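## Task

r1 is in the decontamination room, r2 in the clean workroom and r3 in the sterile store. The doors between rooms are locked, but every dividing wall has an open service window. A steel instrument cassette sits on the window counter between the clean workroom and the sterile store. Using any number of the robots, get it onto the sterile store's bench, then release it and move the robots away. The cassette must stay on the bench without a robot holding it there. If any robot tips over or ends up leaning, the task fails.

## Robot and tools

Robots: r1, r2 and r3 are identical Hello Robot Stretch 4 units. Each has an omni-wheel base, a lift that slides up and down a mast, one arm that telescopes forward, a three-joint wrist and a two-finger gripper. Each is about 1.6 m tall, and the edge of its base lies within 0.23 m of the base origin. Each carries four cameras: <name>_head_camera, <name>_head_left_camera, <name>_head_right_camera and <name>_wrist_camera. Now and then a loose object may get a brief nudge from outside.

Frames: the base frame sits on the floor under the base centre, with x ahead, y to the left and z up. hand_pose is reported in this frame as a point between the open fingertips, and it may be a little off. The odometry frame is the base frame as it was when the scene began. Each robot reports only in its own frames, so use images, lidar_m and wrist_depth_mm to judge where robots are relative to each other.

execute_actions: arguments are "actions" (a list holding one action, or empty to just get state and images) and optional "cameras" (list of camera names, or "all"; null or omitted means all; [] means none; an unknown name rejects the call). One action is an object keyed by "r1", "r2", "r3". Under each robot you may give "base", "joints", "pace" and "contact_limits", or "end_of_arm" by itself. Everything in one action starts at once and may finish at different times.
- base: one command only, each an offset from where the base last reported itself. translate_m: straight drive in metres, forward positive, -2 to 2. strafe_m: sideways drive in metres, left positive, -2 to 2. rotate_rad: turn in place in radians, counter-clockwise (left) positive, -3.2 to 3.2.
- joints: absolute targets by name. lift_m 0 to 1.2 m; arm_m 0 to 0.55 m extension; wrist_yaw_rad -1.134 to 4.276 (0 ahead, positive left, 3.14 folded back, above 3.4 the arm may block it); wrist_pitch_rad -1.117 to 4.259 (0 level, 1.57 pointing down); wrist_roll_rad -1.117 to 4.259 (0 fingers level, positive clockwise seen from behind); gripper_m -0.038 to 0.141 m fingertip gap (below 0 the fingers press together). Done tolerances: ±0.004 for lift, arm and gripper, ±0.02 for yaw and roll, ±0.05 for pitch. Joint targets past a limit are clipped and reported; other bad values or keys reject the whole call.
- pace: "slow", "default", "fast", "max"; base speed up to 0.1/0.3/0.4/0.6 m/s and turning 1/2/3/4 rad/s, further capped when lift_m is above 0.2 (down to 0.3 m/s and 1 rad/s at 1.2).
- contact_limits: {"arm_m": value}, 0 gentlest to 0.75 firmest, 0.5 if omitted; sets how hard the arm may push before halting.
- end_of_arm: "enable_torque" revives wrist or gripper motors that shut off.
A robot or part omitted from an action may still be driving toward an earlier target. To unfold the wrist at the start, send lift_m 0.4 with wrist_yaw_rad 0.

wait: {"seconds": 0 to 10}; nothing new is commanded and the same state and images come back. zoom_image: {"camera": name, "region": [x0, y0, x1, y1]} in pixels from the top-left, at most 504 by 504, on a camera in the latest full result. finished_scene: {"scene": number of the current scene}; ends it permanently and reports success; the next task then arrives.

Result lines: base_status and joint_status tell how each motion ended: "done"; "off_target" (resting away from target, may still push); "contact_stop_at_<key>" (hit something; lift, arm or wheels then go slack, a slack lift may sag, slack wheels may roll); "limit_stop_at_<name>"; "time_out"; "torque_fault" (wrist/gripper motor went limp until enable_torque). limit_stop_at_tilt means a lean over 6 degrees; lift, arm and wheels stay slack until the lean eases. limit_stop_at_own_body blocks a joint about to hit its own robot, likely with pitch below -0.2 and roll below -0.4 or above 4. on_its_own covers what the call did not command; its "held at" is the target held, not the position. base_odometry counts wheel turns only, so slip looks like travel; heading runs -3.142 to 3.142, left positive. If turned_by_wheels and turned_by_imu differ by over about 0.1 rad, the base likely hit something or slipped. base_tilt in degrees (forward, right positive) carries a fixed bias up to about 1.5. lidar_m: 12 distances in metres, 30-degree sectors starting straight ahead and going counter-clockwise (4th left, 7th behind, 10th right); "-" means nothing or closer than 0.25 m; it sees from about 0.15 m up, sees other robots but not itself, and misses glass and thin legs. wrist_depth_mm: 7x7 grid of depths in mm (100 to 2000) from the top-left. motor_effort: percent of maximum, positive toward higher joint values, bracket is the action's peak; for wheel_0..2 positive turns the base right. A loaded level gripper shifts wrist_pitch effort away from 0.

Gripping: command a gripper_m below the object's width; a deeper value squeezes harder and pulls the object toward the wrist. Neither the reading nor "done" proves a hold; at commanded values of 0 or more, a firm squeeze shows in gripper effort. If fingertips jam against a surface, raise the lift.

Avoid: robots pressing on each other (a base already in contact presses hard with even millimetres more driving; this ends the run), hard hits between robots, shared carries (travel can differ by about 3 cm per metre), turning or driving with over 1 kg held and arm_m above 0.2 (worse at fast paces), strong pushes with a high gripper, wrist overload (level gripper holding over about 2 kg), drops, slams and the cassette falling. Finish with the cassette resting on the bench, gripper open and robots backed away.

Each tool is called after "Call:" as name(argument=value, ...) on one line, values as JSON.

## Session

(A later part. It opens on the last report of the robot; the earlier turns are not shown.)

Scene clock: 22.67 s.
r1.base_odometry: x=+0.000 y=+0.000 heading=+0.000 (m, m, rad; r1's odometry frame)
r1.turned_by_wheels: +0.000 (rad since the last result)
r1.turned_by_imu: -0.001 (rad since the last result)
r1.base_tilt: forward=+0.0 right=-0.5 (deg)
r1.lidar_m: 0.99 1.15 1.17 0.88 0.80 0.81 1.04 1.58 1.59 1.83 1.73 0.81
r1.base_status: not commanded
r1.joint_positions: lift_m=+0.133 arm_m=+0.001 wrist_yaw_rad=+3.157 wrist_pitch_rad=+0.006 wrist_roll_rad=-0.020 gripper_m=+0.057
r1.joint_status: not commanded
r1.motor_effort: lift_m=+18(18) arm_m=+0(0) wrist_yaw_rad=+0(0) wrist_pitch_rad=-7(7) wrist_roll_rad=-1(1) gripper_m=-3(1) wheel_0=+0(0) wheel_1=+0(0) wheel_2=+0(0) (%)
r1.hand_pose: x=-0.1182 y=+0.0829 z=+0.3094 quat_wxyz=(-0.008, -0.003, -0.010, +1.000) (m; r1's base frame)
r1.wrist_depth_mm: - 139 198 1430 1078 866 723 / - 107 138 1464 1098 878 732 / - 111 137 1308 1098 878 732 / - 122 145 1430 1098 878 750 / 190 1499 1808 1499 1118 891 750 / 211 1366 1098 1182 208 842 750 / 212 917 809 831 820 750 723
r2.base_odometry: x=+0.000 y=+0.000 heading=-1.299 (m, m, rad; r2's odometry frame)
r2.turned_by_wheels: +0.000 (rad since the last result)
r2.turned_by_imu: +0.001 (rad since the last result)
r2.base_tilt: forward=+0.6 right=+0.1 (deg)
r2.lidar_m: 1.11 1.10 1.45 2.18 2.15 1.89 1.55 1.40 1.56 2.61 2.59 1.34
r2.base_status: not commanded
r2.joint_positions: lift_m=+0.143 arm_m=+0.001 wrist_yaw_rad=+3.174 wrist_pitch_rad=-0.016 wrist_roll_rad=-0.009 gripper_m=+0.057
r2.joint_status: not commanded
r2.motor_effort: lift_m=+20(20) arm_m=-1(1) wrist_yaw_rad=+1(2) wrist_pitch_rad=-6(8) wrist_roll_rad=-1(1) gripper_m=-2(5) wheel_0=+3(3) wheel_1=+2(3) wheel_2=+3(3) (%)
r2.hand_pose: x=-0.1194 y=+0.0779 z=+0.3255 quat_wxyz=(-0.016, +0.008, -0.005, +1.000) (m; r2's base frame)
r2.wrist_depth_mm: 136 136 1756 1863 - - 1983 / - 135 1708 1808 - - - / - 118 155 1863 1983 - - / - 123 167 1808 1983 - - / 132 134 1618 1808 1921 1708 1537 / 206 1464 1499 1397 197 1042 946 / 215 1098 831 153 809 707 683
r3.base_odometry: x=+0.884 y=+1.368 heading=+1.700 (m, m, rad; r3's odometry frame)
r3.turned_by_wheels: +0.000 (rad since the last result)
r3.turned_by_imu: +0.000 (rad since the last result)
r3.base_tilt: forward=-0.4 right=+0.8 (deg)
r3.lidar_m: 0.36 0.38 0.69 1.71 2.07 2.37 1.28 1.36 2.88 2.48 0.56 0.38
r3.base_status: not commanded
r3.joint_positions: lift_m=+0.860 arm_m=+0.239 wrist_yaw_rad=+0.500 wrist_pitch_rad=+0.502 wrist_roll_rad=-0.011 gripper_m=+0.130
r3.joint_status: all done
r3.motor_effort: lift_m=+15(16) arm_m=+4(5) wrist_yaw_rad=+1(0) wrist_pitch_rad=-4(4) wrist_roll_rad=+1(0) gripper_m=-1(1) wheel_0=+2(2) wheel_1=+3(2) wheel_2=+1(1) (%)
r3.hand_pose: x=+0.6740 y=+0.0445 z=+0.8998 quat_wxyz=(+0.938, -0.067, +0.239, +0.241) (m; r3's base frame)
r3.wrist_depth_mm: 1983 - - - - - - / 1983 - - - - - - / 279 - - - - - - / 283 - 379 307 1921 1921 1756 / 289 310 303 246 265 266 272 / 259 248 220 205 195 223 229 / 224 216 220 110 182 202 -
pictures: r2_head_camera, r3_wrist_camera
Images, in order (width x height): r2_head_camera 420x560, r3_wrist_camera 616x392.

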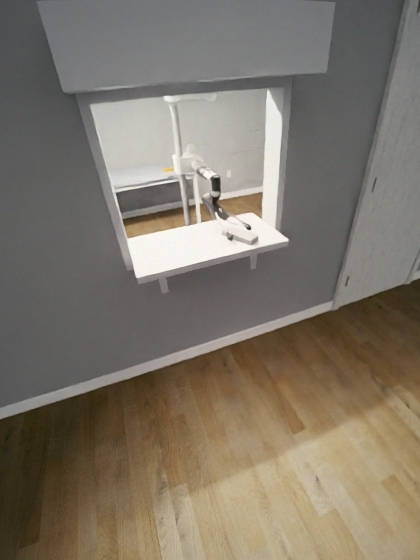

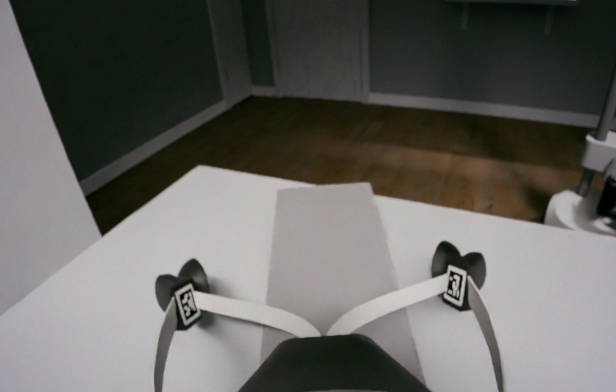

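Call:
execute_actions(actions=[{"r3":{"joints":{"lift_m":0.85,"gripper_m":0.0}}}], cameras=["r3_wrist_camera"])

Call:
execute_actions(actions=[{"r3":{"joints":{"lift_m":0.89},"pace":"slow"}}], cameras=["r3_wrist_camera","r2_head_camera"])

Scene clock: 25.03 s.
r1.base_odometry: x=+0.000 y=+0.000 heading=+0.000 (m, m, rad; r1's odometry frame)
r1.turned_by_wheels: +0.000 (rad since the last result)
r1.turned_by_imu: -0.001 (rad since the last result)
r1.base_tilt: forward=+0.0 right=-0.6 (deg)
r1.lidar_m: 1.00 1.16 1.17 0.89 0.80 0.82 1.03 1.58 1.59 1.82 1.73 0.80
r1.base_status: not commanded
r1.joint_positions: lift_m=+0.133 arm_m=+0.001 wrist_yaw_rad=+3.157 wrist_pitch_rad=+0.006 wrist_roll_rad=-0.020 gripper_m=+0.057
r1.joint_status: not commanded
r1.motor_effort: lift_m=+17(17) arm_m=+0(0) wrist_yaw_rad=+1(0) wrist_pitch_rad=-7(6) wrist_roll_rad=-1(1) gripper_m=+0(2) wheel_0=+0(0) wheel_1=+0(0) wheel_2=+0(0) (%)
r1.hand_pose: x=-0.1182 y=+0.0829 z=+0.3094 quat_wxyz=(-0.008, -0.003, -0.010, +1.000) (m; r1's base frame)
r1.wrist_depth_mm: - 139 198 1430 1098 866 723 / - 107 137 1499 1098 878 723 / - 111 137 1281 1118 878 741 / - 122 145 1397 1118 891 741 / 190 1537 1808 1499 1118 891 750 / 211 1366 1098 1160 208 842 750 / 213 904 798 831 820 759 732
r2.base_odometry: x=+0.000 y=+0.000 heading=-1.299 (m, m, rad; r2's odometry frame)
r2.turned_by_wheels: +0.000 (rad since the last result)
r2.turned_by_imu: +0.001 (rad since the last result)
r2.base_tilt: forward=+0.6 right=+0.0 (deg)
r2.lidar_m: 1.11 1.08 1.44 2.16 2.15 1.90 1.55 1.40 1.57 2.60 2.59 1.37
r2.base_status: not commanded
r2.joint_positions: lift_m=+0.143 arm_m=+0.001 wrist_yaw_rad=+3.174 wrist_pitch_rad=-0.016 wrist_roll_rad=-0.009 gripper_m=+0.057
r2.joint_status: not commanded
r2.motor_effort: lift_m=+19(19) arm_m=-1(1) wrist_yaw_rad=+2(1) wrist_pitch_rad=-7(8) wrist_roll_rad=+0(0) gripper_m=+1(3) wheel_0=+3(3) wheel_1=+2(2) wheel_2=+3(3) (%)
r2.hand_pose: x=-0.1194 y=+0.0779 z=+0.3255 quat_wxyz=(-0.016, +0.008, -0.005, +1.000) (m; r2's base frame)
r2.wrist_depth_mm: 136 136 1756 1921 - - - / - 135 1708 1921 - - - / - 118 156 1921 1983 - - / - 122 167 1756 1983 - - / 133 134 1708 1808 1921 1808 1537 / 206 1537 1430 1366 197 1042 946 / 213 1118 831 152 820 715 691
r3.base_odometry: x=+0.884 y=+1.368 heading=+1.700 (m, m, rad; r3's odometry frame)
r3.turned_by_wheels: +0.000 (rad since the last result)
r3.turned_by_imu: -0.001 (rad since the last result)
r3.base_tilt: forward=-0.2 right=+0.7 (deg)
r3.lidar_m: 0.35 0.38 0.70 1.72 2.05 2.39 1.29 1.36 2.89 2.48 0.55 0.39
r3.base_status: not commanded
r3.joint_positions: lift_m=+0.850 arm_m=+0.239 wrist_yaw_rad=+0.500 wrist_pitch_rad=+0.505 wrist_roll_rad=-0.011 gripper_m=+0.001
r3.joint_status: all done
r3.motor_effort: lift_m=+16(14) arm_m=+4(4) wrist_yaw_rad=+1(5) wrist_pitch_rad=-13(13) wrist_roll_rad=+0(2) gripper_m=-39(38) wheel_0=+2(2) wheel_1=+3(3) wheel_2=+1(1) (%)
r3.hand_pose: x=+0.6737 y=+0.0443 z=+0.8890 quat_wxyz=(+0.938, -0.067, +0.241, +0.241) (m; r3's base frame)
r3.wrist_depth_mm: 1983 - - - - - - / - - - - - - - / 279 - - - - - - / 285 - 351 271 325 1921 1464 / 281 290 281 217 232 260 253 / 242 240 184 181 183 176 216 / 210 196 201 110 160 190 -
pictures: r3_wrist_camera
Images, in order (width x height): r3_wrist_camera 616x392.

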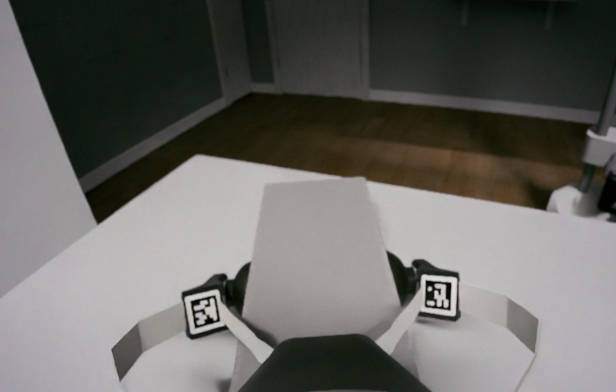

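Scene clock: 26.20 s.
r1.base_odometry: x=+0.000 y=+0.000 heading=+0.000 (m, m, rad; r1's odometry frame)
r1.turned_by_wheels: +0.000 (rad since the last result)
r1.turned_by_imu: +0.000 (rad since the last result)
r1.base_tilt: forward=-0.1 right=-0.6 (deg)
r1.lidar_m: 1.00 1.16 1.17 0.88 0.80 0.80 1.03 1.57 1.60 1.83 1.75 0.79
r1.base_status: not commanded
r1.joint_positions: lift_m=+0.133 arm_m=+0.001 wrist_yaw_rad=+3.157 wrist_pitch_rad=+0.006 wrist_roll_rad=-0.020 gripper_m=+0.057
r1.joint_status: not commanded
r1.motor_effort: lift_m=+18(18) arm_m=+0(0) wrist_yaw_rad=+0(0) wrist_pitch_rad=-7(6) wrist_roll_rad=-1(1) gripper_m=+0(1) wheel_0=+0(0) wheel_1=+0(0) wheel_2=+0(1) (%)
r1.hand_pose: x=-0.1182 y=+0.0829 z=+0.3094 quat_wxyz=(-0.008, -0.003, -0.010, +1.000) (m; r1's base frame)
r1.wrist_depth_mm: - 139 198 1464 1098 866 732 / - 108 138 1464 1098 866 732 / - 111 137 1281 1098 878 741 / - 122 145 1430 1118 878 741 / 190 1537 1808 1499 1118 891 750 / 211 1366 1118 1160 208 842 741 / 212 904 809 831 820 759 723
r2.base_odometry: x=+0.000 y=+0.000 heading=-1.299 (m, m, rad; r2's odometry frame)
r2.turned_by_wheels: +0.000 (rad since the last result)
r2.turned_by_imu: +0.000 (rad since the last result)
r2.base_tilt: forward=+0.5 right=+0.0 (deg)
r2.lidar_m: 1.11 1.10 1.47 2.15 2.16 1.90 1.56 1.41 1.57 2.62 2.60 1.37
r2.base_status: not commanded
r2.joint_positions: lift_m=+0.143 arm_m=+0.001 wrist_yaw_rad=+3.174 wrist_pitch_rad=-0.016 wrist_roll_rad=-0.009 gripper_m=+0.057
r2.joint_status: not commanded
r2.motor_effort: lift_m=+20(19) arm_m=-1(1) wrist_yaw_rad=+1(2) wrist_pitch_rad=-7(7) wrist_roll_rad=-1(2) gripper_m=-3(2) wheel_0=+3(3) wheel_1=+2(2) wheel_2=+3(3) (%)
r2.hand_pose: x=-0.1194 y=+0.0779 z=+0.3255 quat_wxyz=(-0.016, +0.008, -0.005, +1.000) (m; r2's base frame)
r2.wrist_depth_mm: 136 136 1756 1863 - - 1921 / - 135 1756 1863 - - - / - 118 156 1863 - - - / - 123 167 1808 1983 - - / 133 134 1576 1808 1921 1808 1537 / 206 1537 1499 1430 198 1042 946 / 215 1098 854 153 809 707 691
r3.base_odometry: x=+0.884 y=+1.368 heading=+1.700 (m, m, rad; r3's odometry frame)
r3.turned_by_wheels: +0.000 (rad since the last result)
r3.turned_by_imu: +0.000 (rad since the last result)
r3.base_tilt: forward=-0.3 right=+0.7 (deg)
r3.lidar_m: 0.36 0.37 0.70 1.68 2.06 2.39 1.29 1.35 2.88 2.47 0.53 0.40
r3.base_status: not commanded
r3.joint_positions: lift_m=+0.889 arm_m=+0.239 wrist_yaw_rad=+0.500 wrist_pitch_rad=+0.505 wrist_roll_rad=-0.011 gripper_m=+0.001
r3.joint_status: all done
r3.motor_effort: lift_m=+26(26) arm_m=+4(4) wrist_yaw_rad=+0(0) wrist_pitch_rad=-14(13) wrist_roll_rad=+0(1) gripper_m=-38(39) wheel_0=+2(2) wheel_1=+3(3) wheel_2=+1(1) (%)
r3.hand_pose: x=+0.6736 y=+0.0443 z=+0.9281 quat_wxyz=(+0.938, -0.067, +0.241, +0.241) (m; r3's base frame)
r3.wrist_depth_mm: 1921 - - - - - - / 1983 - - - - - - / 279 - - - - - - / 283 - 427 272 1983 1983 1863 / 290 340 342 218 231 317 1336 / 285 293 183 181 183 176 260 / 256 239 245 110 160 231 -
pictures: r2_head_camera, r3_wrist_camera
Images, in order (width x height): r2_head_camera 420x560, r3_wrist_camera 616x392.

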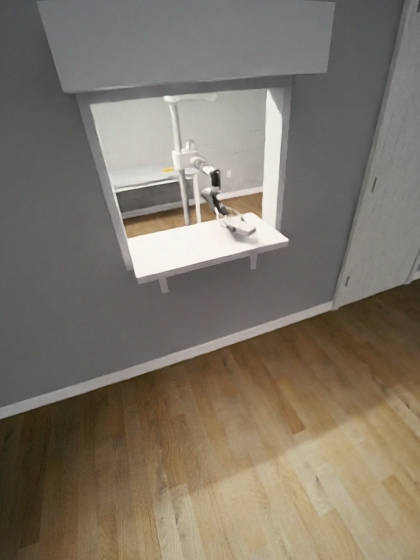

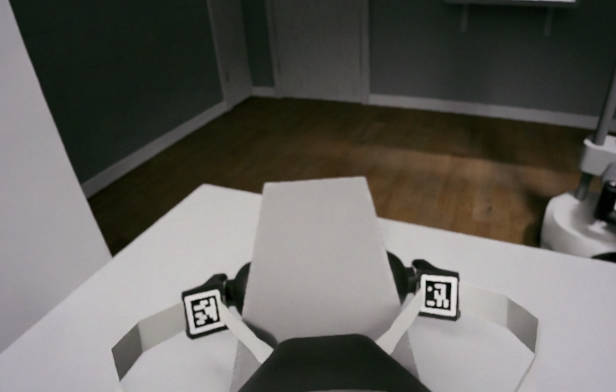

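Light. The bench edge is 1.29 m behind.

Call:
execute_actions(actions=[{"r3":{"base":{"translate_m":-0.75},"joints":{"arm_m":0.02,"wrist_yaw_rad":0}}}], cameras=[])

Call:
execute_actions(actions=[{"r3":{"base":{"rotate_rad":-3.0},"pace":"slow"}}], cameras=["r3_wrist_camera","r3_head_camera"])

Scene clock: 30.33 s.
r1.base_odometry: x=+0.000 y=+0.000 heading=+0.000 (m, m, rad; r1's odometry frame)
r1.turned_by_wheels: +0.000 (rad since the last result)
r1.turned_by_imu: -0.002 (rad since the last result)
r1.base_tilt: forward=-0.2 right=-0.6 (deg)
r1.lidar_m: 1.00 1.17 1.17 0.87 0.80 0.81 1.04 1.57 1.60 1.83 1.74 0.81
r1.base_status: not commanded
r1.joint_positions: lift_m=+0.133 arm_m=+0.001 wrist_yaw_rad=+3.157 wrist_pitch_rad=+0.006 wrist_roll_rad=-0.020 gripper_m=+0.057
r1.joint_status: not commanded
r1.motor_effort: lift_m=+18(17) arm_m=+0(0) wrist_yaw_rad=+0(0) wrist_pitch_rad=-7(8) wrist_roll_rad=+0(1) gripper_m=+0(0) wheel_0=+0(0) wheel_1=+0(0) wheel_2=+0(0) (%)
r1.hand_pose: x=-0.1182 y=+0.0829 z=+0.3094 quat_wxyz=(-0.008, -0.003, -0.010, +1.000) (m; r1's base frame)
r1.wrist_depth_mm: - 139 198 1464 1098 866 732 / - 107 138 1464 1078 878 732 / - 111 137 1308 1098 878 732 / - 122 145 1430 1098 878 741 / 190 1499 1756 1499 1118 891 741 / 211 1397 1118 1160 208 842 741 / 212 904 809 831 820 750 723
r2.base_odometry: x=+0.000 y=+0.000 heading=-1.299 (m, m, rad; r2's odometry frame)
r2.turned_by_wheels: +0.000 (rad since the last result)
r2.turned_by_imu: +0.002 (rad since the last result)
r2.base_tilt: forward=+0.6 right=+0.0 (deg)
r2.lidar_m: 1.09 1.11 1.46 2.15 2.15 1.89 1.56 1.40 1.59 2.61 2.59 1.36
r2.base_status: not commanded
r2.joint_positions: lift_m=+0.143 arm_m=+0.001 wrist_yaw_rad=+3.174 wrist_pitch_rad=-0.016 wrist_roll_rad=-0.009 gripper_m=+0.057
r2.joint_status: not commanded
r2.motor_effort: lift_m=+19(20) arm_m=-1(1) wrist_yaw_rad=+1(2) wrist_pitch_rad=-7(7) wrist_roll_rad=-2(1) gripper_m=-3(0) wheel_0=+3(3) wheel_1=+2(3) wheel_2=+3(3) (%)
r2.hand_pose: x=-0.1194 y=+0.0779 z=+0.3255 quat_wxyz=(-0.016, +0.008, -0.005, +1.000) (m; r2's base frame)
r2.wrist_depth_mm: 136 136 1756 1921 - - - / - 135 1756 1863 - - - / - 118 155 1863 1921 - - / - 122 167 1808 1983 - - / 133 133 1661 1756 1921 1756 1499 / 205 1537 1499 1397 197 1042 931 / 214 1098 842 153 809 715 683
r3.base_odometry: x=+0.981 y=+0.624 heading=+1.700 (m, m, rad; r3's odometry frame)
r3.turned_by_wheels: +0.000 (rad since the last result)
r3.turned_by_imu: +0.000 (rad since the last result)
r3.base_tilt: forward=-0.3 right=+0.8 (deg)
r3.lidar_m: 0.48 1.29 1.68 1.95 2.04 0.58 0.53 0.53 0.78 2.75 1.88 1.18
r3.base_status: done
r3.joint_positions: lift_m=+0.890 arm_m=+0.021 wrist_yaw_rad=+0.000 wrist_pitch_rad=+0.505 wrist_roll_rad=-0.011 gripper_m=+0.001
r3.joint_status: all done
r3.motor_effort: lift_m=+25(26) arm_m=-4(6) wrist_yaw_rad=+0(7) wrist_pitch_rad=-14(13) wrist_roll_rad=+3(1) gripper_m=-39(40) wheel_0=-2(9) wheel_1=-2(6) wheel_2=-2(11) (%)
r3.hand_pose: x=+0.4441 y=-0.0874 z=+0.9281 quat_wxyz=(+0.968, -0.006, +0.250, +0.001) (m; r3's base frame)
r3.wrist_depth_mm: 917 931 - - - 1008 991 / 976 1008 960 960 931 1060 1078 / 1060 1060 1098 1138 1138 1160 1182 / 1160 1182 1205 271 1229 1281 1308 / 1255 1308 1308 217 232 1430 1397 / 1397 1397 183 182 183 176 1308 / 1281 1205 1229 110 160 1160 1138
pictures: none
No camera images: the call's "cameras" was empty. Leave "cameras" out to get every camera's image.

Scene clock: 34.63 s.
r1.base_odometry: x=+0.000 y=+0.000 heading=+0.000 (m, m, rad; r1's odometry frame)
r1.turned_by_wheels: +0.000 (rad since the last result)
r1.turned_by_imu: -0.002 (rad since the last result)
r1.base_tilt: forward=-0.1 right=-0.6 (deg)
r1.lidar_m: 1.01 1.16 1.18 0.88 0.79 0.80 1.03 1.58 1.60 1.82 1.74 0.81
r1.base_status: not commanded
r1.joint_positions: lift_m=+0.133 arm_m=+0.001 wrist_yaw_rad=+3.157 wrist_pitch_rad=+0.006 wrist_roll_rad=-0.020 gripper_m=+0.057
r1.joint_status: not commanded
r1.motor_effort: lift_m=+18(17) arm_m=+0(0) wrist_yaw_rad=+0(0) wrist_pitch_rad=-7(7) wrist_roll_rad=-1(1) gripper_m=-3(4) wheel_0=+0(0) wheel_1=+0(0) wheel_2=+0(0) (%)
r1.hand_pose: x=-0.1182 y=+0.0829 z=+0.3094 quat_wxyz=(-0.008, -0.003, -0.010, +1.000) (m; r1's base frame)
r1.wrist_depth_mm: - 139 198 1464 1098 866 732 / - 108 138 1464 1098 866 732 / - 111 137 1308 1098 878 741 / - 122 145 1397 1118 891 741 / 190 1537 1808 1499 1138 891 741 / 211 1366 1118 1160 208 842 750 / 212 904 809 820 820 759 723
r2.base_odometry: x=+0.000 y=+0.000 heading=-1.299 (m, m, rad; r2's odometry frame)
r2.turned_by_wheels: +0.000 (rad since the last result)
r2.turned_by_imu: +0.002 (rad since the last result)
r2.base_tilt: forward=+0.6 right=+0.1 (deg)
r2.lidar_m: 1.13 1.09 1.46 2.15 2.15 1.90 1.56 1.40 1.58 2.61 2.60 1.34
r2.base_status: not commanded
r2.joint_positions: lift_m=+0.143 arm_m=+0.001 wrist_yaw_rad=+3.174 wrist_pitch_rad=-0.016 wrist_roll_rad=-0.009 gripper_m=+0.057
r2.joint_status: not commanded
r2.motor_effort: lift_m=+19(20) arm_m=-1(1) wrist_yaw_rad=+2(2) wrist_pitch_rad=-7(7) wrist_roll_rad=-1(2) gripper_m=-7(4) wheel_0=+3(3) wheel_1=+2(2) wheel_2=+3(3) (%)
r2.hand_pose: x=-0.1194 y=+0.0779 z=+0.3255 quat_wxyz=(-0.016, +0.008, -0.005, +1.000) (m; r2's base frame)
r2.wrist_depth_mm: 136 136 1756 1983 - - - / - 135 1708 1863 - - - / - 118 156 1808 1983 - - / - 123 167 1863 1983 - - / 133 134 1661 1808 1863 1808 1537 / 206 1499 1464 1397 197 1025 976 / 214 1098 842 152 798 699 683
r3.base_odometry: x=+0.981 y=+0.624 heading=-1.300 (m, m, rad; r3's odometry frame)
r3.turned_by_wheels: -3.000 (rad since the last result)
r3.turned_by_imu: -3.012 (rad since the last result)
r3.base_tilt: forward=-0.3 right=+0.8 (deg)
r3.lidar_m: 0.50 0.59 0.87 2.72 1.67 1.13 1.09 1.35 2.00 1.99 1.99 0.58
r3.base_status: done
r3.joint_positions: lift_m=+0.890 arm_m=+0.021 wrist_yaw_rad=+0.000 wrist_pitch_rad=+0.505 wrist_roll_rad=-0.012 gripper_m=+0.001
r3.joint_status: not commanded
r3.motor_effort: lift_m=+25(26) arm_m=-5(4) wrist_yaw_rad=+1(1) wrist_pitch_rad=-13(14) wrist_roll_rad=+3(0) gripper_m=-38(40) wheel_0=+1(5) wheel_1=+1(8) wheel_2=+1(8) (%)
r3.hand_pose: x=+0.4441 y=-0.0874 z=+0.9281 quat_wxyz=(+0.968, -0.006, +0.250, +0.001) (m; r3's base frame)
r3.wrist_depth_mm: 1255 1229 1205 1205 1182 1138 1138 / 1336 1308 1281 1229 1229 1229 1229 / 946 891 842 798 778 798 1336 / 676 654 634 271 585 574 1397 / 530 521 504 218 231 469 459 / 469 449 183 181 183 176 407 / 1281 1205 1255 110 160 1118 1098
pictures: r3_head_camera, r3_wrist_camera
Images, in order (width x height): r3_head_camera 420x560, r3_wrist_camera 616x392.

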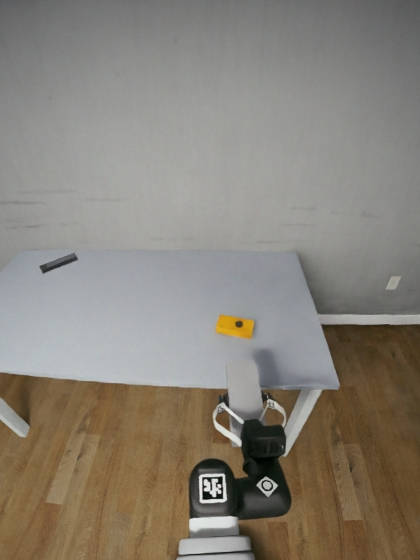

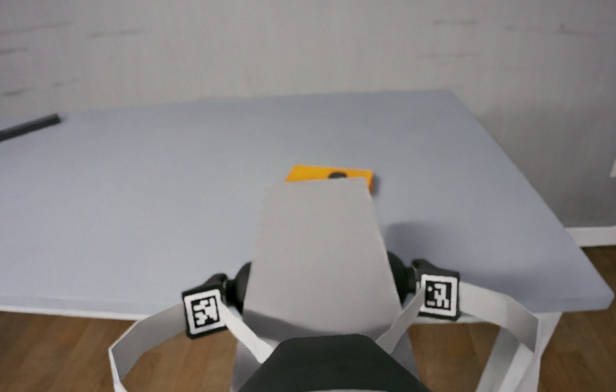

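Call:
execute_actions(actions=[{"r3":{"base":{"strafe_m":0.25},"joints":{"arm_m":0.3,"lift_m":0.78}}}], cameras=["r3_wrist_camera","r3_head_camera"])

Scene clock: 36.93 s.
r1.base_odometry: x=+0.000 y=+0.000 heading=+0.000 (m, m, rad; r1's odometry frame)
r1.turned_by_wheels: +0.000 (rad since the last result)
r1.turned_by_imu: -0.001 (rad since the last result)
r1.base_tilt: forward=+0.0 right=-0.5 (deg)
r1.lidar_m: 1.00 1.17 1.18 0.89 0.79 0.81 1.04 1.57 1.60 1.82 1.75 0.81
r1.base_status: not commanded
r1.joint_positions: lift_m=+0.133 arm_m=+0.001 wrist_yaw_rad=+3.157 wrist_pitch_rad=+0.006 wrist_roll_rad=-0.020 gripper_m=+0.057
r1.joint_status: not commanded
r1.motor_effort: lift_m=+18(18) arm_m=+0(0) wrist_yaw_rad=+0(1) wrist_pitch_rad=-6(7) wrist_roll_rad=-1(1) gripper_m=+1(0) wheel_0=+0(0) wheel_1=+0(0) wheel_2=-1(0) (%)
r1.hand_pose: x=-0.1182 y=+0.0829 z=+0.3094 quat_wxyz=(-0.008, -0.003, -0.010, +1.000) (m; r1's base frame)
r1.wrist_depth_mm: - 139 198 1464 1098 866 723 / - 107 137 1499 1098 878 741 / - 111 137 1308 1098 878 732 / - 122 145 1430 1118 891 741 / 190 1537 1808 1499 1118 904 750 / 211 1397 1118 1160 208 842 750 / 213 904 798 831 820 750 723
r2.base_odometry: x=+0.000 y=+0.000 heading=-1.299 (m, m, rad; r2's odometry frame)
r2.turned_by_wheels: +0.000 (rad since the last result)
r2.turned_by_imu: +0.001 (rad since the last result)
r2.base_tilt: forward=+0.6 right=+0.1 (deg)
r2.lidar_m: 1.08 1.11 1.47 2.16 2.13 1.87 1.56 1.40 1.59 2.61 2.58 1.35
r2.base_status: not commanded
r2.joint_positions: lift_m=+0.143 arm_m=+0.001 wrist_yaw_rad=+3.174 wrist_pitch_rad=-0.016 wrist_roll_rad=-0.009 gripper_m=+0.057
r2.joint_status: not commanded
r2.motor_effort: lift_m=+19(19) arm_m=-1(1) wrist_yaw_rad=+1(2) wrist_pitch_rad=-7(8) wrist_roll_rad=-1(2) gripper_m=+0(2) wheel_0=+3(3) wheel_1=+2(2) wheel_2=+3(3) (%)
r2.hand_pose: x=-0.1194 y=+0.0779 z=+0.3255 quat_wxyz=(-0.016, +0.008, -0.005, +1.000) (m; r2's base frame)
r2.wrist_depth_mm: 136 136 1756 1983 - - - / - 135 1756 1863 - - - / - 118 156 1808 1983 - - / - 122 167 1863 1921 - - / 133 134 1661 1808 1863 1863 1537 / 206 1430 1499 1397 196 1042 946 / 215 1098 831 152 809 699 683
r3.base_odometry: x=+1.222 y=+0.691 heading=-1.300 (m, m, rad; r3's odometry frame)
r3.turned_by_wheels: +0.000 (rad since the last result)
r3.turned_by_imu: -0.001 (rad since the last result)
r3.base_tilt: forward=-0.3 right=+0.7 (deg)
r3.lidar_m: 0.58 0.61 0.91 2.50 1.65 1.10 1.07 1.24 1.93 2.23 0.75 0.58
r3.base_status: done
r3.joint_positions: lift_m=+0.780 arm_m=+0.299 wrist_yaw_rad=+0.000 wrist_pitch_rad=+0.505 wrist_roll_rad=-0.012 gripper_m=+0.001
r3.joint_status: all done
r3.motor_effort: lift_m=+16(28) arm_m=+4(5) wrist_yaw_rad=+0(2) wrist_pitch_rad=-12(15) wrist_roll_rad=+1(2) gripper_m=-39(38) wheel_0=+0(9) wheel_1=+1(11) wheel_2=-1(1) (%)
r3.hand_pose: x=+0.7226 y=-0.0874 z=+0.8189 quat_wxyz=(+0.968, -0.006, +0.250, +0.001) (m; r3's base frame)
r3.wrist_depth_mm: 976 976 946 946 931 904 891 / 1042 1025 991 750 723 699 683 / 621 580 549 521 508 488 477 / 445 430 415 271 384 377 340 / 347 340 330 218 232 306 298 / 285 281 184 182 183 176 253 / 247 231 236 110 160 224 -
pictures: r3_head_camera, r3_wrist_camera
Images, in order (width x height): r3_head_camera 420x560, r3_wrist_camera 616x392.

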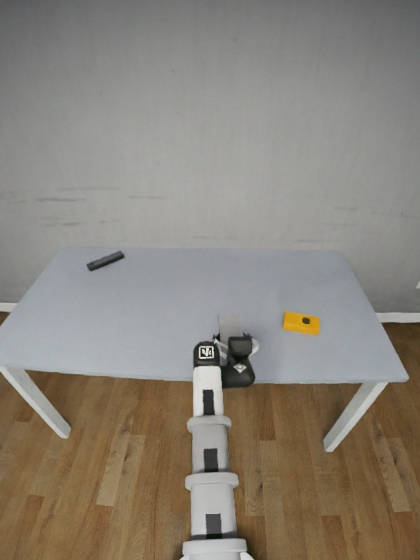

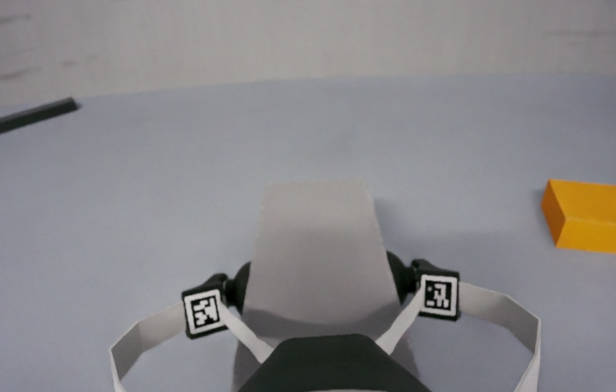

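About 3.5 cm to go.

Call:
execute_actions(actions=[{"r3":{"joints":{"arm_m":0.38,"lift_m":0.748},"pace":"slow"}}], cameras=[])

Call:
execute_actions(actions=[{"r3":{"joints":{"gripper_m":0.13}}}], cameras=[])

Call:
execute_actions(actions=[{"r3":{"joints":{"lift_m":0.9,"arm_m":0.0}}}], cameras=["r3_head_camera"])

Scene clock: 39.13 s.
r1.base_odometry: x=+0.000 y=+0.000 heading=+0.000 (m, m, rad; r1's odometry frame)
r1.turned_by_wheels: +0.000 (rad since the last result)
r1.turned_by_imu: -0.001 (rad since the last result)
r1.base_tilt: forward=-0.2 right=-0.5 (deg)
r1.lidar_m: 1.00 1.16 1.18 0.88 0.80 0.82 1.01 1.57 1.60 1.82 1.73 0.81
r1.base_status: not commanded
r1.joint_positions: lift_m=+0.133 arm_m=+0.001 wrist_yaw_rad=+3.157 wrist_pitch_rad=+0.006 wrist_roll_rad=-0.020 gripper_m=+0.057
r1.joint_status: not commanded
r1.motor_effort: lift_m=+18(17) arm_m=+0(0) wrist_yaw_rad=+0(0) wrist_pitch_rad=-9(8) wrist_roll_rad=-1(0) gripper_m=-1(1) wheel_0=+0(0) wheel_1=+0(0) wheel_2=+0(0) (%)
r1.hand_pose: x=-0.1182 y=+0.0829 z=+0.3094 quat_wxyz=(-0.008, -0.003, -0.010, +1.000) (m; r1's base frame)
r1.wrist_depth_mm: - 139 198 1464 1098 866 732 / - 108 138 1464 1098 878 732 / - 111 138 1308 1118 878 741 / - 122 145 1430 1118 878 750 / 190 1499 1808 1499 1118 891 741 / 212 1366 1098 1160 208 842 750 / 212 904 809 842 820 750 732
r2.base_odometry: x=+0.000 y=+0.000 heading=-1.299 (m, m, rad; r2's odometry frame)
r2.turned_by_wheels: +0.000 (rad since the last result)
r2.turned_by_imu: +0.001 (rad since the last result)
r2.base_tilt: forward=+0.5 right=+0.1 (deg)
r2.lidar_m: 1.12 1.09 1.45 2.16 2.14 1.89 1.56 1.40 1.56 2.60 2.60 1.37
r2.base_status: not commanded
r2.joint_positions: lift_m=+0.143 arm_m=+0.001 wrist_yaw_rad=+3.174 wrist_pitch_rad=-0.016 wrist_roll_rad=-0.009 gripper_m=+0.057
r2.joint_status: not commanded
r2.motor_effort: lift_m=+20(19) arm_m=-1(1) wrist_yaw_rad=+2(2) wrist_pitch_rad=-7(8) wrist_roll_rad=+0(1) gripper_m=-7(4) wheel_0=+3(3) wheel_1=+2(2) wheel_2=+3(3) (%)
r2.hand_pose: x=-0.1194 y=+0.0779 z=+0.3255 quat_wxyz=(-0.016, +0.008, -0.005, +1.000) (m; r2's base frame)
r2.wrist_depth_mm: 136 136 1661 1983 - - - / - 135 1756 1863 - - - / - 117 156 1808 - - - / - 123 167 1863 1983 - - / 133 134 1661 1808 1921 1863 1537 / 205 1464 1499 1397 197 1060 946 / 214 1118 820 152 820 707 676
r3.base_odometry: x=+1.222 y=+0.691 heading=-1.300 (m, m, rad; r3's odometry frame)
r3.turned_by_wheels: +0.000 (rad since the last result)
r3.turned_by_imu: -0.001 (rad since the last result)
r3.base_tilt: forward=-0.3 right=+0.7 (deg)
r3.lidar_m: 0.55 0.62 0.90 2.48 1.64 1.10 1.06 1.26 1.94 2.20 0.77 0.58
r3.base_status: not commanded
r3.joint_positions: lift_m=+0.748 arm_m=+0.379 wrist_yaw_rad=+0.000 wrist_pitch_rad=+0.505 wrist_roll_rad=-0.012 gripper_m=+0.001
r3.joint_status: all done
r3.motor_effort: lift_m=+17(14) arm_m=+4(4) wrist_yaw_rad=+0(0) wrist_pitch_rad=-14(14) wrist_roll_rad=+0(2) gripper_m=-40(40) wheel_0=+1(1) wheel_1=+1(1) wheel_2=-1(1) (%)
r3.hand_pose: x=+0.8025 y=-0.0874 z=+0.7869 quat_wxyz=(+0.968, -0.006, +0.250, +0.001) (m; r3's base frame)
r3.wrist_depth_mm: 917 904 891 866 854 842 842 / 931 917 691 647 609 591 580 / 521 492 466 442 427 415 402 / 377 364 349 271 329 319 312 / 294 287 279 218 232 260 254 / 241 238 183 181 183 175 216 / 209 196 200 110 160 190 -
pictures: none
No camera images: the call's "cameras" was empty. Leave "cameras" out to get every camera's image.

Scene clock: 41.33 s.
r1.base_odometry: x=+0.000 y=+0.000 heading=+0.000 (m, m, rad; r1's odometry frame)
r1.turned_by_wheels: +0.000 (rad since the last result)
r1.turned_by_imu: -0.001 (rad since the last result)
r1.base_tilt: forward=-0.2 right=-0.5 (deg)
r1.lidar_m: 1.00 1.16 1.16 0.89 0.80 0.82 1.02 1.57 1.60 1.81 1.75 0.81
r1.base_status: not commanded
r1.joint_positions: lift_m=+0.133 arm_m=+0.001 wrist_yaw_rad=+3.157 wrist_pitch_rad=+0.006 wrist_roll_rad=-0.020 gripper_m=+0.057
r1.joint_status: not commanded
r1.motor_effort: lift_m=+18(18) arm_m=+0(0) wrist_yaw_rad=+0(0) wrist_pitch_rad=-7(6) wrist_roll_rad=-1(0) gripper_m=-1(2) wheel_0=+0(0) wheel_1=+0(0) wheel_2=+0(0) (%)
r1.hand_pose: x=-0.1182 y=+0.0829 z=+0.3094 quat_wxyz=(-0.008, -0.003, -0.010, +1.000) (m; r1's base frame)
r1.wrist_depth_mm: - 139 198 1464 1098 854 732 / - 107 138 1499 1118 878 732 / - 111 137 1281 1098 878 741 / - 122 145 1397 1118 891 741 / 190 1537 1808 1499 1118 878 741 / 211 1366 1118 1160 208 842 750 / 212 904 809 831 820 750 723
r2.base_odometry: x=+0.000 y=+0.000 heading=-1.299 (m, m, rad; r2's odometry frame)
r2.turned_by_wheels: +0.000 (rad since the last result)
r2.turned_by_imu: +0.001 (rad since the last result)
r2.base_tilt: forward=+0.5 right=+0.1 (deg)
r2.lidar_m: 1.10 1.10 1.48 2.17 2.14 1.91 1.57 1.42 1.58 2.60 2.60 1.37
r2.base_status: not commanded
r2.joint_positions: lift_m=+0.143 arm_m=+0.001 wrist_yaw_rad=+3.174 wrist_pitch_rad=-0.016 wrist_roll_rad=-0.009 gripper_m=+0.057
r2.joint_status: not commanded
r2.motor_effort: lift_m=+20(19) arm_m=-1(1) wrist_yaw_rad=+1(2) wrist_pitch_rad=-8(7) wrist_roll_rad=-1(1) gripper_m=-4(1) wheel_0=+3(3) wheel_1=+2(2) wheel_2=+3(3) (%)
r2.hand_pose: x=-0.1194 y=+0.0779 z=+0.3255 quat_wxyz=(-0.016, +0.008, -0.005, +1.000) (m; r2's base frame)
r2.wrist_depth_mm: 136 136 1708 1863 - - 1921 / - 135 1808 1863 - - - / - 118 156 1863 1983 - - / - 122 167 1808 1983 - - / 133 134 1708 1756 1863 1863 1576 / 206 1499 1430 1366 197 1042 946 / 215 1118 842 152 831 707 683
r3.base_odometry: x=+1.222 y=+0.691 heading=-1.300 (m, m, rad; r3's odometry frame)
r3.turned_by_wheels: +0.000 (rad since the last result)
r3.turned_by_imu: -0.001 (rad since the last result)
r3.base_tilt: forward=-0.3 right=+0.8 (deg)
r3.lidar_m: 0.56 0.62 0.90 2.50 1.62 1.11 1.08 1.24 1.94 2.23 0.77 0.56
r3.base_status: not commanded
r3.joint_positions: lift_m=+0.748 arm_m=+0.379 wrist_yaw_rad=+0.000 wrist_pitch_rad=+0.500 wrist_roll_rad=-0.012 gripper_m=+0.130
r3.joint_status: all done
r3.motor_effort: lift_m=+16(16) arm_m=+5(5) wrist_yaw_rad=-2(1) wrist_pitch_rad=+1(14) wrist_roll_rad=+2(0) gripper_m=+1(40) wheel_0=+1(1) wheel_1=+1(1) wheel_2=-1(1) (%)
r3.hand_pose: x=+0.8033 y=-0.0874 z=+0.7882 quat_wxyz=(+0.969, -0.006, +0.247, +0.001) (m; r3's base frame)
r3.wrist_depth_mm: 904 891 878 866 854 842 831 / 946 931 723 676 640 615 603 / 535 512 477 455 439 427 418 / 387 373 359 287 334 329 320 / 301 296 287 231 254 263 258 / 245 236 204 193 196 212 220 / 213 206 204 110 189 192 -
pictures: none
No camera images: the call's "cameras" was empty. Leave "cameras" out to get every camera's image.

Scene clock: 43.57 s.
r1.base_odometry: x=+0.000 y=+0.000 heading=+0.000 (m, m, rad; r1's odometry frame)
r1.turned_by_wheels: +0.000 (rad since the last result)
r1.turned_by_imu: -0.001 (rad since the last result)
r1.base_tilt: forward=-0.1 right=-0.5 (deg)
r1.lidar_m: 0.99 1.16 1.17 0.87 0.80 0.81 1.04 1.57 1.60 1.82 1.73 0.81
r1.base_status: not commanded
r1.joint_positions: lift_m=+0.133 arm_m=+0.001 wrist_yaw_rad=+3.157 wrist_pitch_rad=+0.006 wrist_roll_rad=-0.020 gripper_m=+0.057
r1.joint_status: not commanded
r1.motor_effort: lift_m=+18(18) arm_m=+0(0) wrist_yaw_rad=+0(0) wrist_pitch_rad=-6(7) wrist_roll_rad=+0(1) gripper_m=-3(0) wheel_0=+0(0) wheel_1=+0(0) wheel_2=+0(0) (%)
r1.hand_pose: x=-0.1182 y=+0.0829 z=+0.3094 quat_wxyz=(-0.008, -0.003, -0.010, +1.000) (m; r1's base frame)
r1.wrist_depth_mm: - 139 198 1464 1098 866 732 / - 108 138 1464 1098 878 732 / - 111 137 1281 1098 878 741 / - 122 145 1430 1118 878 741 / 190 1537 1808 1499 1118 891 750 / 211 1366 1118 1160 208 831 750 / 213 904 809 831 820 750 732
r2.base_odometry: x=+0.000 y=+0.000 heading=-1.299 (m, m, rad; r2's odometry frame)
r2.turned_by_wheels: +0.000 (rad since the last result)
r2.turned_by_imu: +0.001 (rad since the last result)
r2.base_tilt: forward=+0.5 right=+0.1 (deg)
r2.lidar_m: 1.11 1.08 1.46 2.16 2.15 1.89 1.57 1.39 1.56 2.61 2.60 1.36
r2.base_status: not commanded
r2.joint_positions: lift_m=+0.143 arm_m=+0.001 wrist_yaw_rad=+3.174 wrist_pitch_rad=-0.016 wrist_roll_rad=-0.009 gripper_m=+0.057
r2.joint_status: not commanded
r2.motor_effort: lift_m=+20(20) arm_m=-1(1) wrist_yaw_rad=+1(2) wrist_pitch_rad=-7(8) wrist_roll_rad=-1(1) gripper_m=-6(1) wheel_0=+3(3) wheel_1=+2(3) wheel_2=+3(3) (%)
r2.hand_pose: x=-0.1194 y=+0.0779 z=+0.3255 quat_wxyz=(-0.016, +0.008, -0.005, +1.000) (m; r2's base frame)
r2.wrist_depth_mm: 136 136 1708 1921 - - 1921 / - 135 1756 1863 - - - / - 118 156 1808 - - - / - 122 167 1808 1983 - - / 133 134 1576 1808 1863 1808 1537 / 206 1499 1499 1366 197 1042 960 / 214 1138 842 152 820 699 691
r3.base_odometry: x=+1.222 y=+0.691 heading=-1.300 (m, m, rad; r3's odometry frame)
r3.turned_by_wheels: +0.000 (rad since the last result)
r3.turned_by_imu: -0.001 (rad since the last result)
r3.base_tilt: forward=-0.4 right=+0.9 (deg)
r3.lidar_m: 0.56 0.61 0.90 2.48 1.62 1.10 1.08 1.22 1.97 2.23 0.74 0.57
r3.base_status: not commanded
r3.joint_positions: lift_m=+0.900 arm_m=+0.002 wrist_yaw_rad=+0.000 wrist_pitch_rad=+0.502 wrist_roll_rad=-0.012 gripper_m=+0.130
r3.joint_status: all done
joint sent to its limit — the command would take r3.arm_m past its lower limit, so that joint was sent only as far as its limit.
r3.motor_effort: lift_m=+25(25) arm_m=-4(4) wrist_yaw_rad=-1(0) wrist_pitch_rad=-5(4) wrist_roll_rad=+2(0) gripper_m=+0(1) wheel_0=+1(1) wheel_1=+1(1) wheel_2=-1(1) (%)
r3.hand_pose: x=+0.4262 y=-0.0874 z=+0.9390 quat_wxyz=(+0.969, -0.006, +0.248, +0.001) (m; r3's base frame)
r3.wrist_depth_mm: 1281 1281 1229 1229 1229 1182 1160 / 1366 1336 1336 1281 1281 1229 1255 / 991 931 878 842 809 788 768 / 707 691 668 603 621 597 585 / 549 544 530 521 500 469 473 / 1397 1397 219 466 459 452 1229 / 1308 1255 1281 110 1229 1182 1160
pictures: r3_head_camera
Images, in order (width x height): r3_head_camera 420x560.

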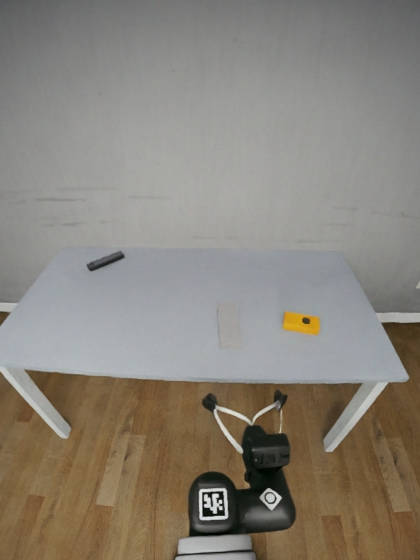

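Call:
finished_scene(scene=1)

The scene is finished: the task was done.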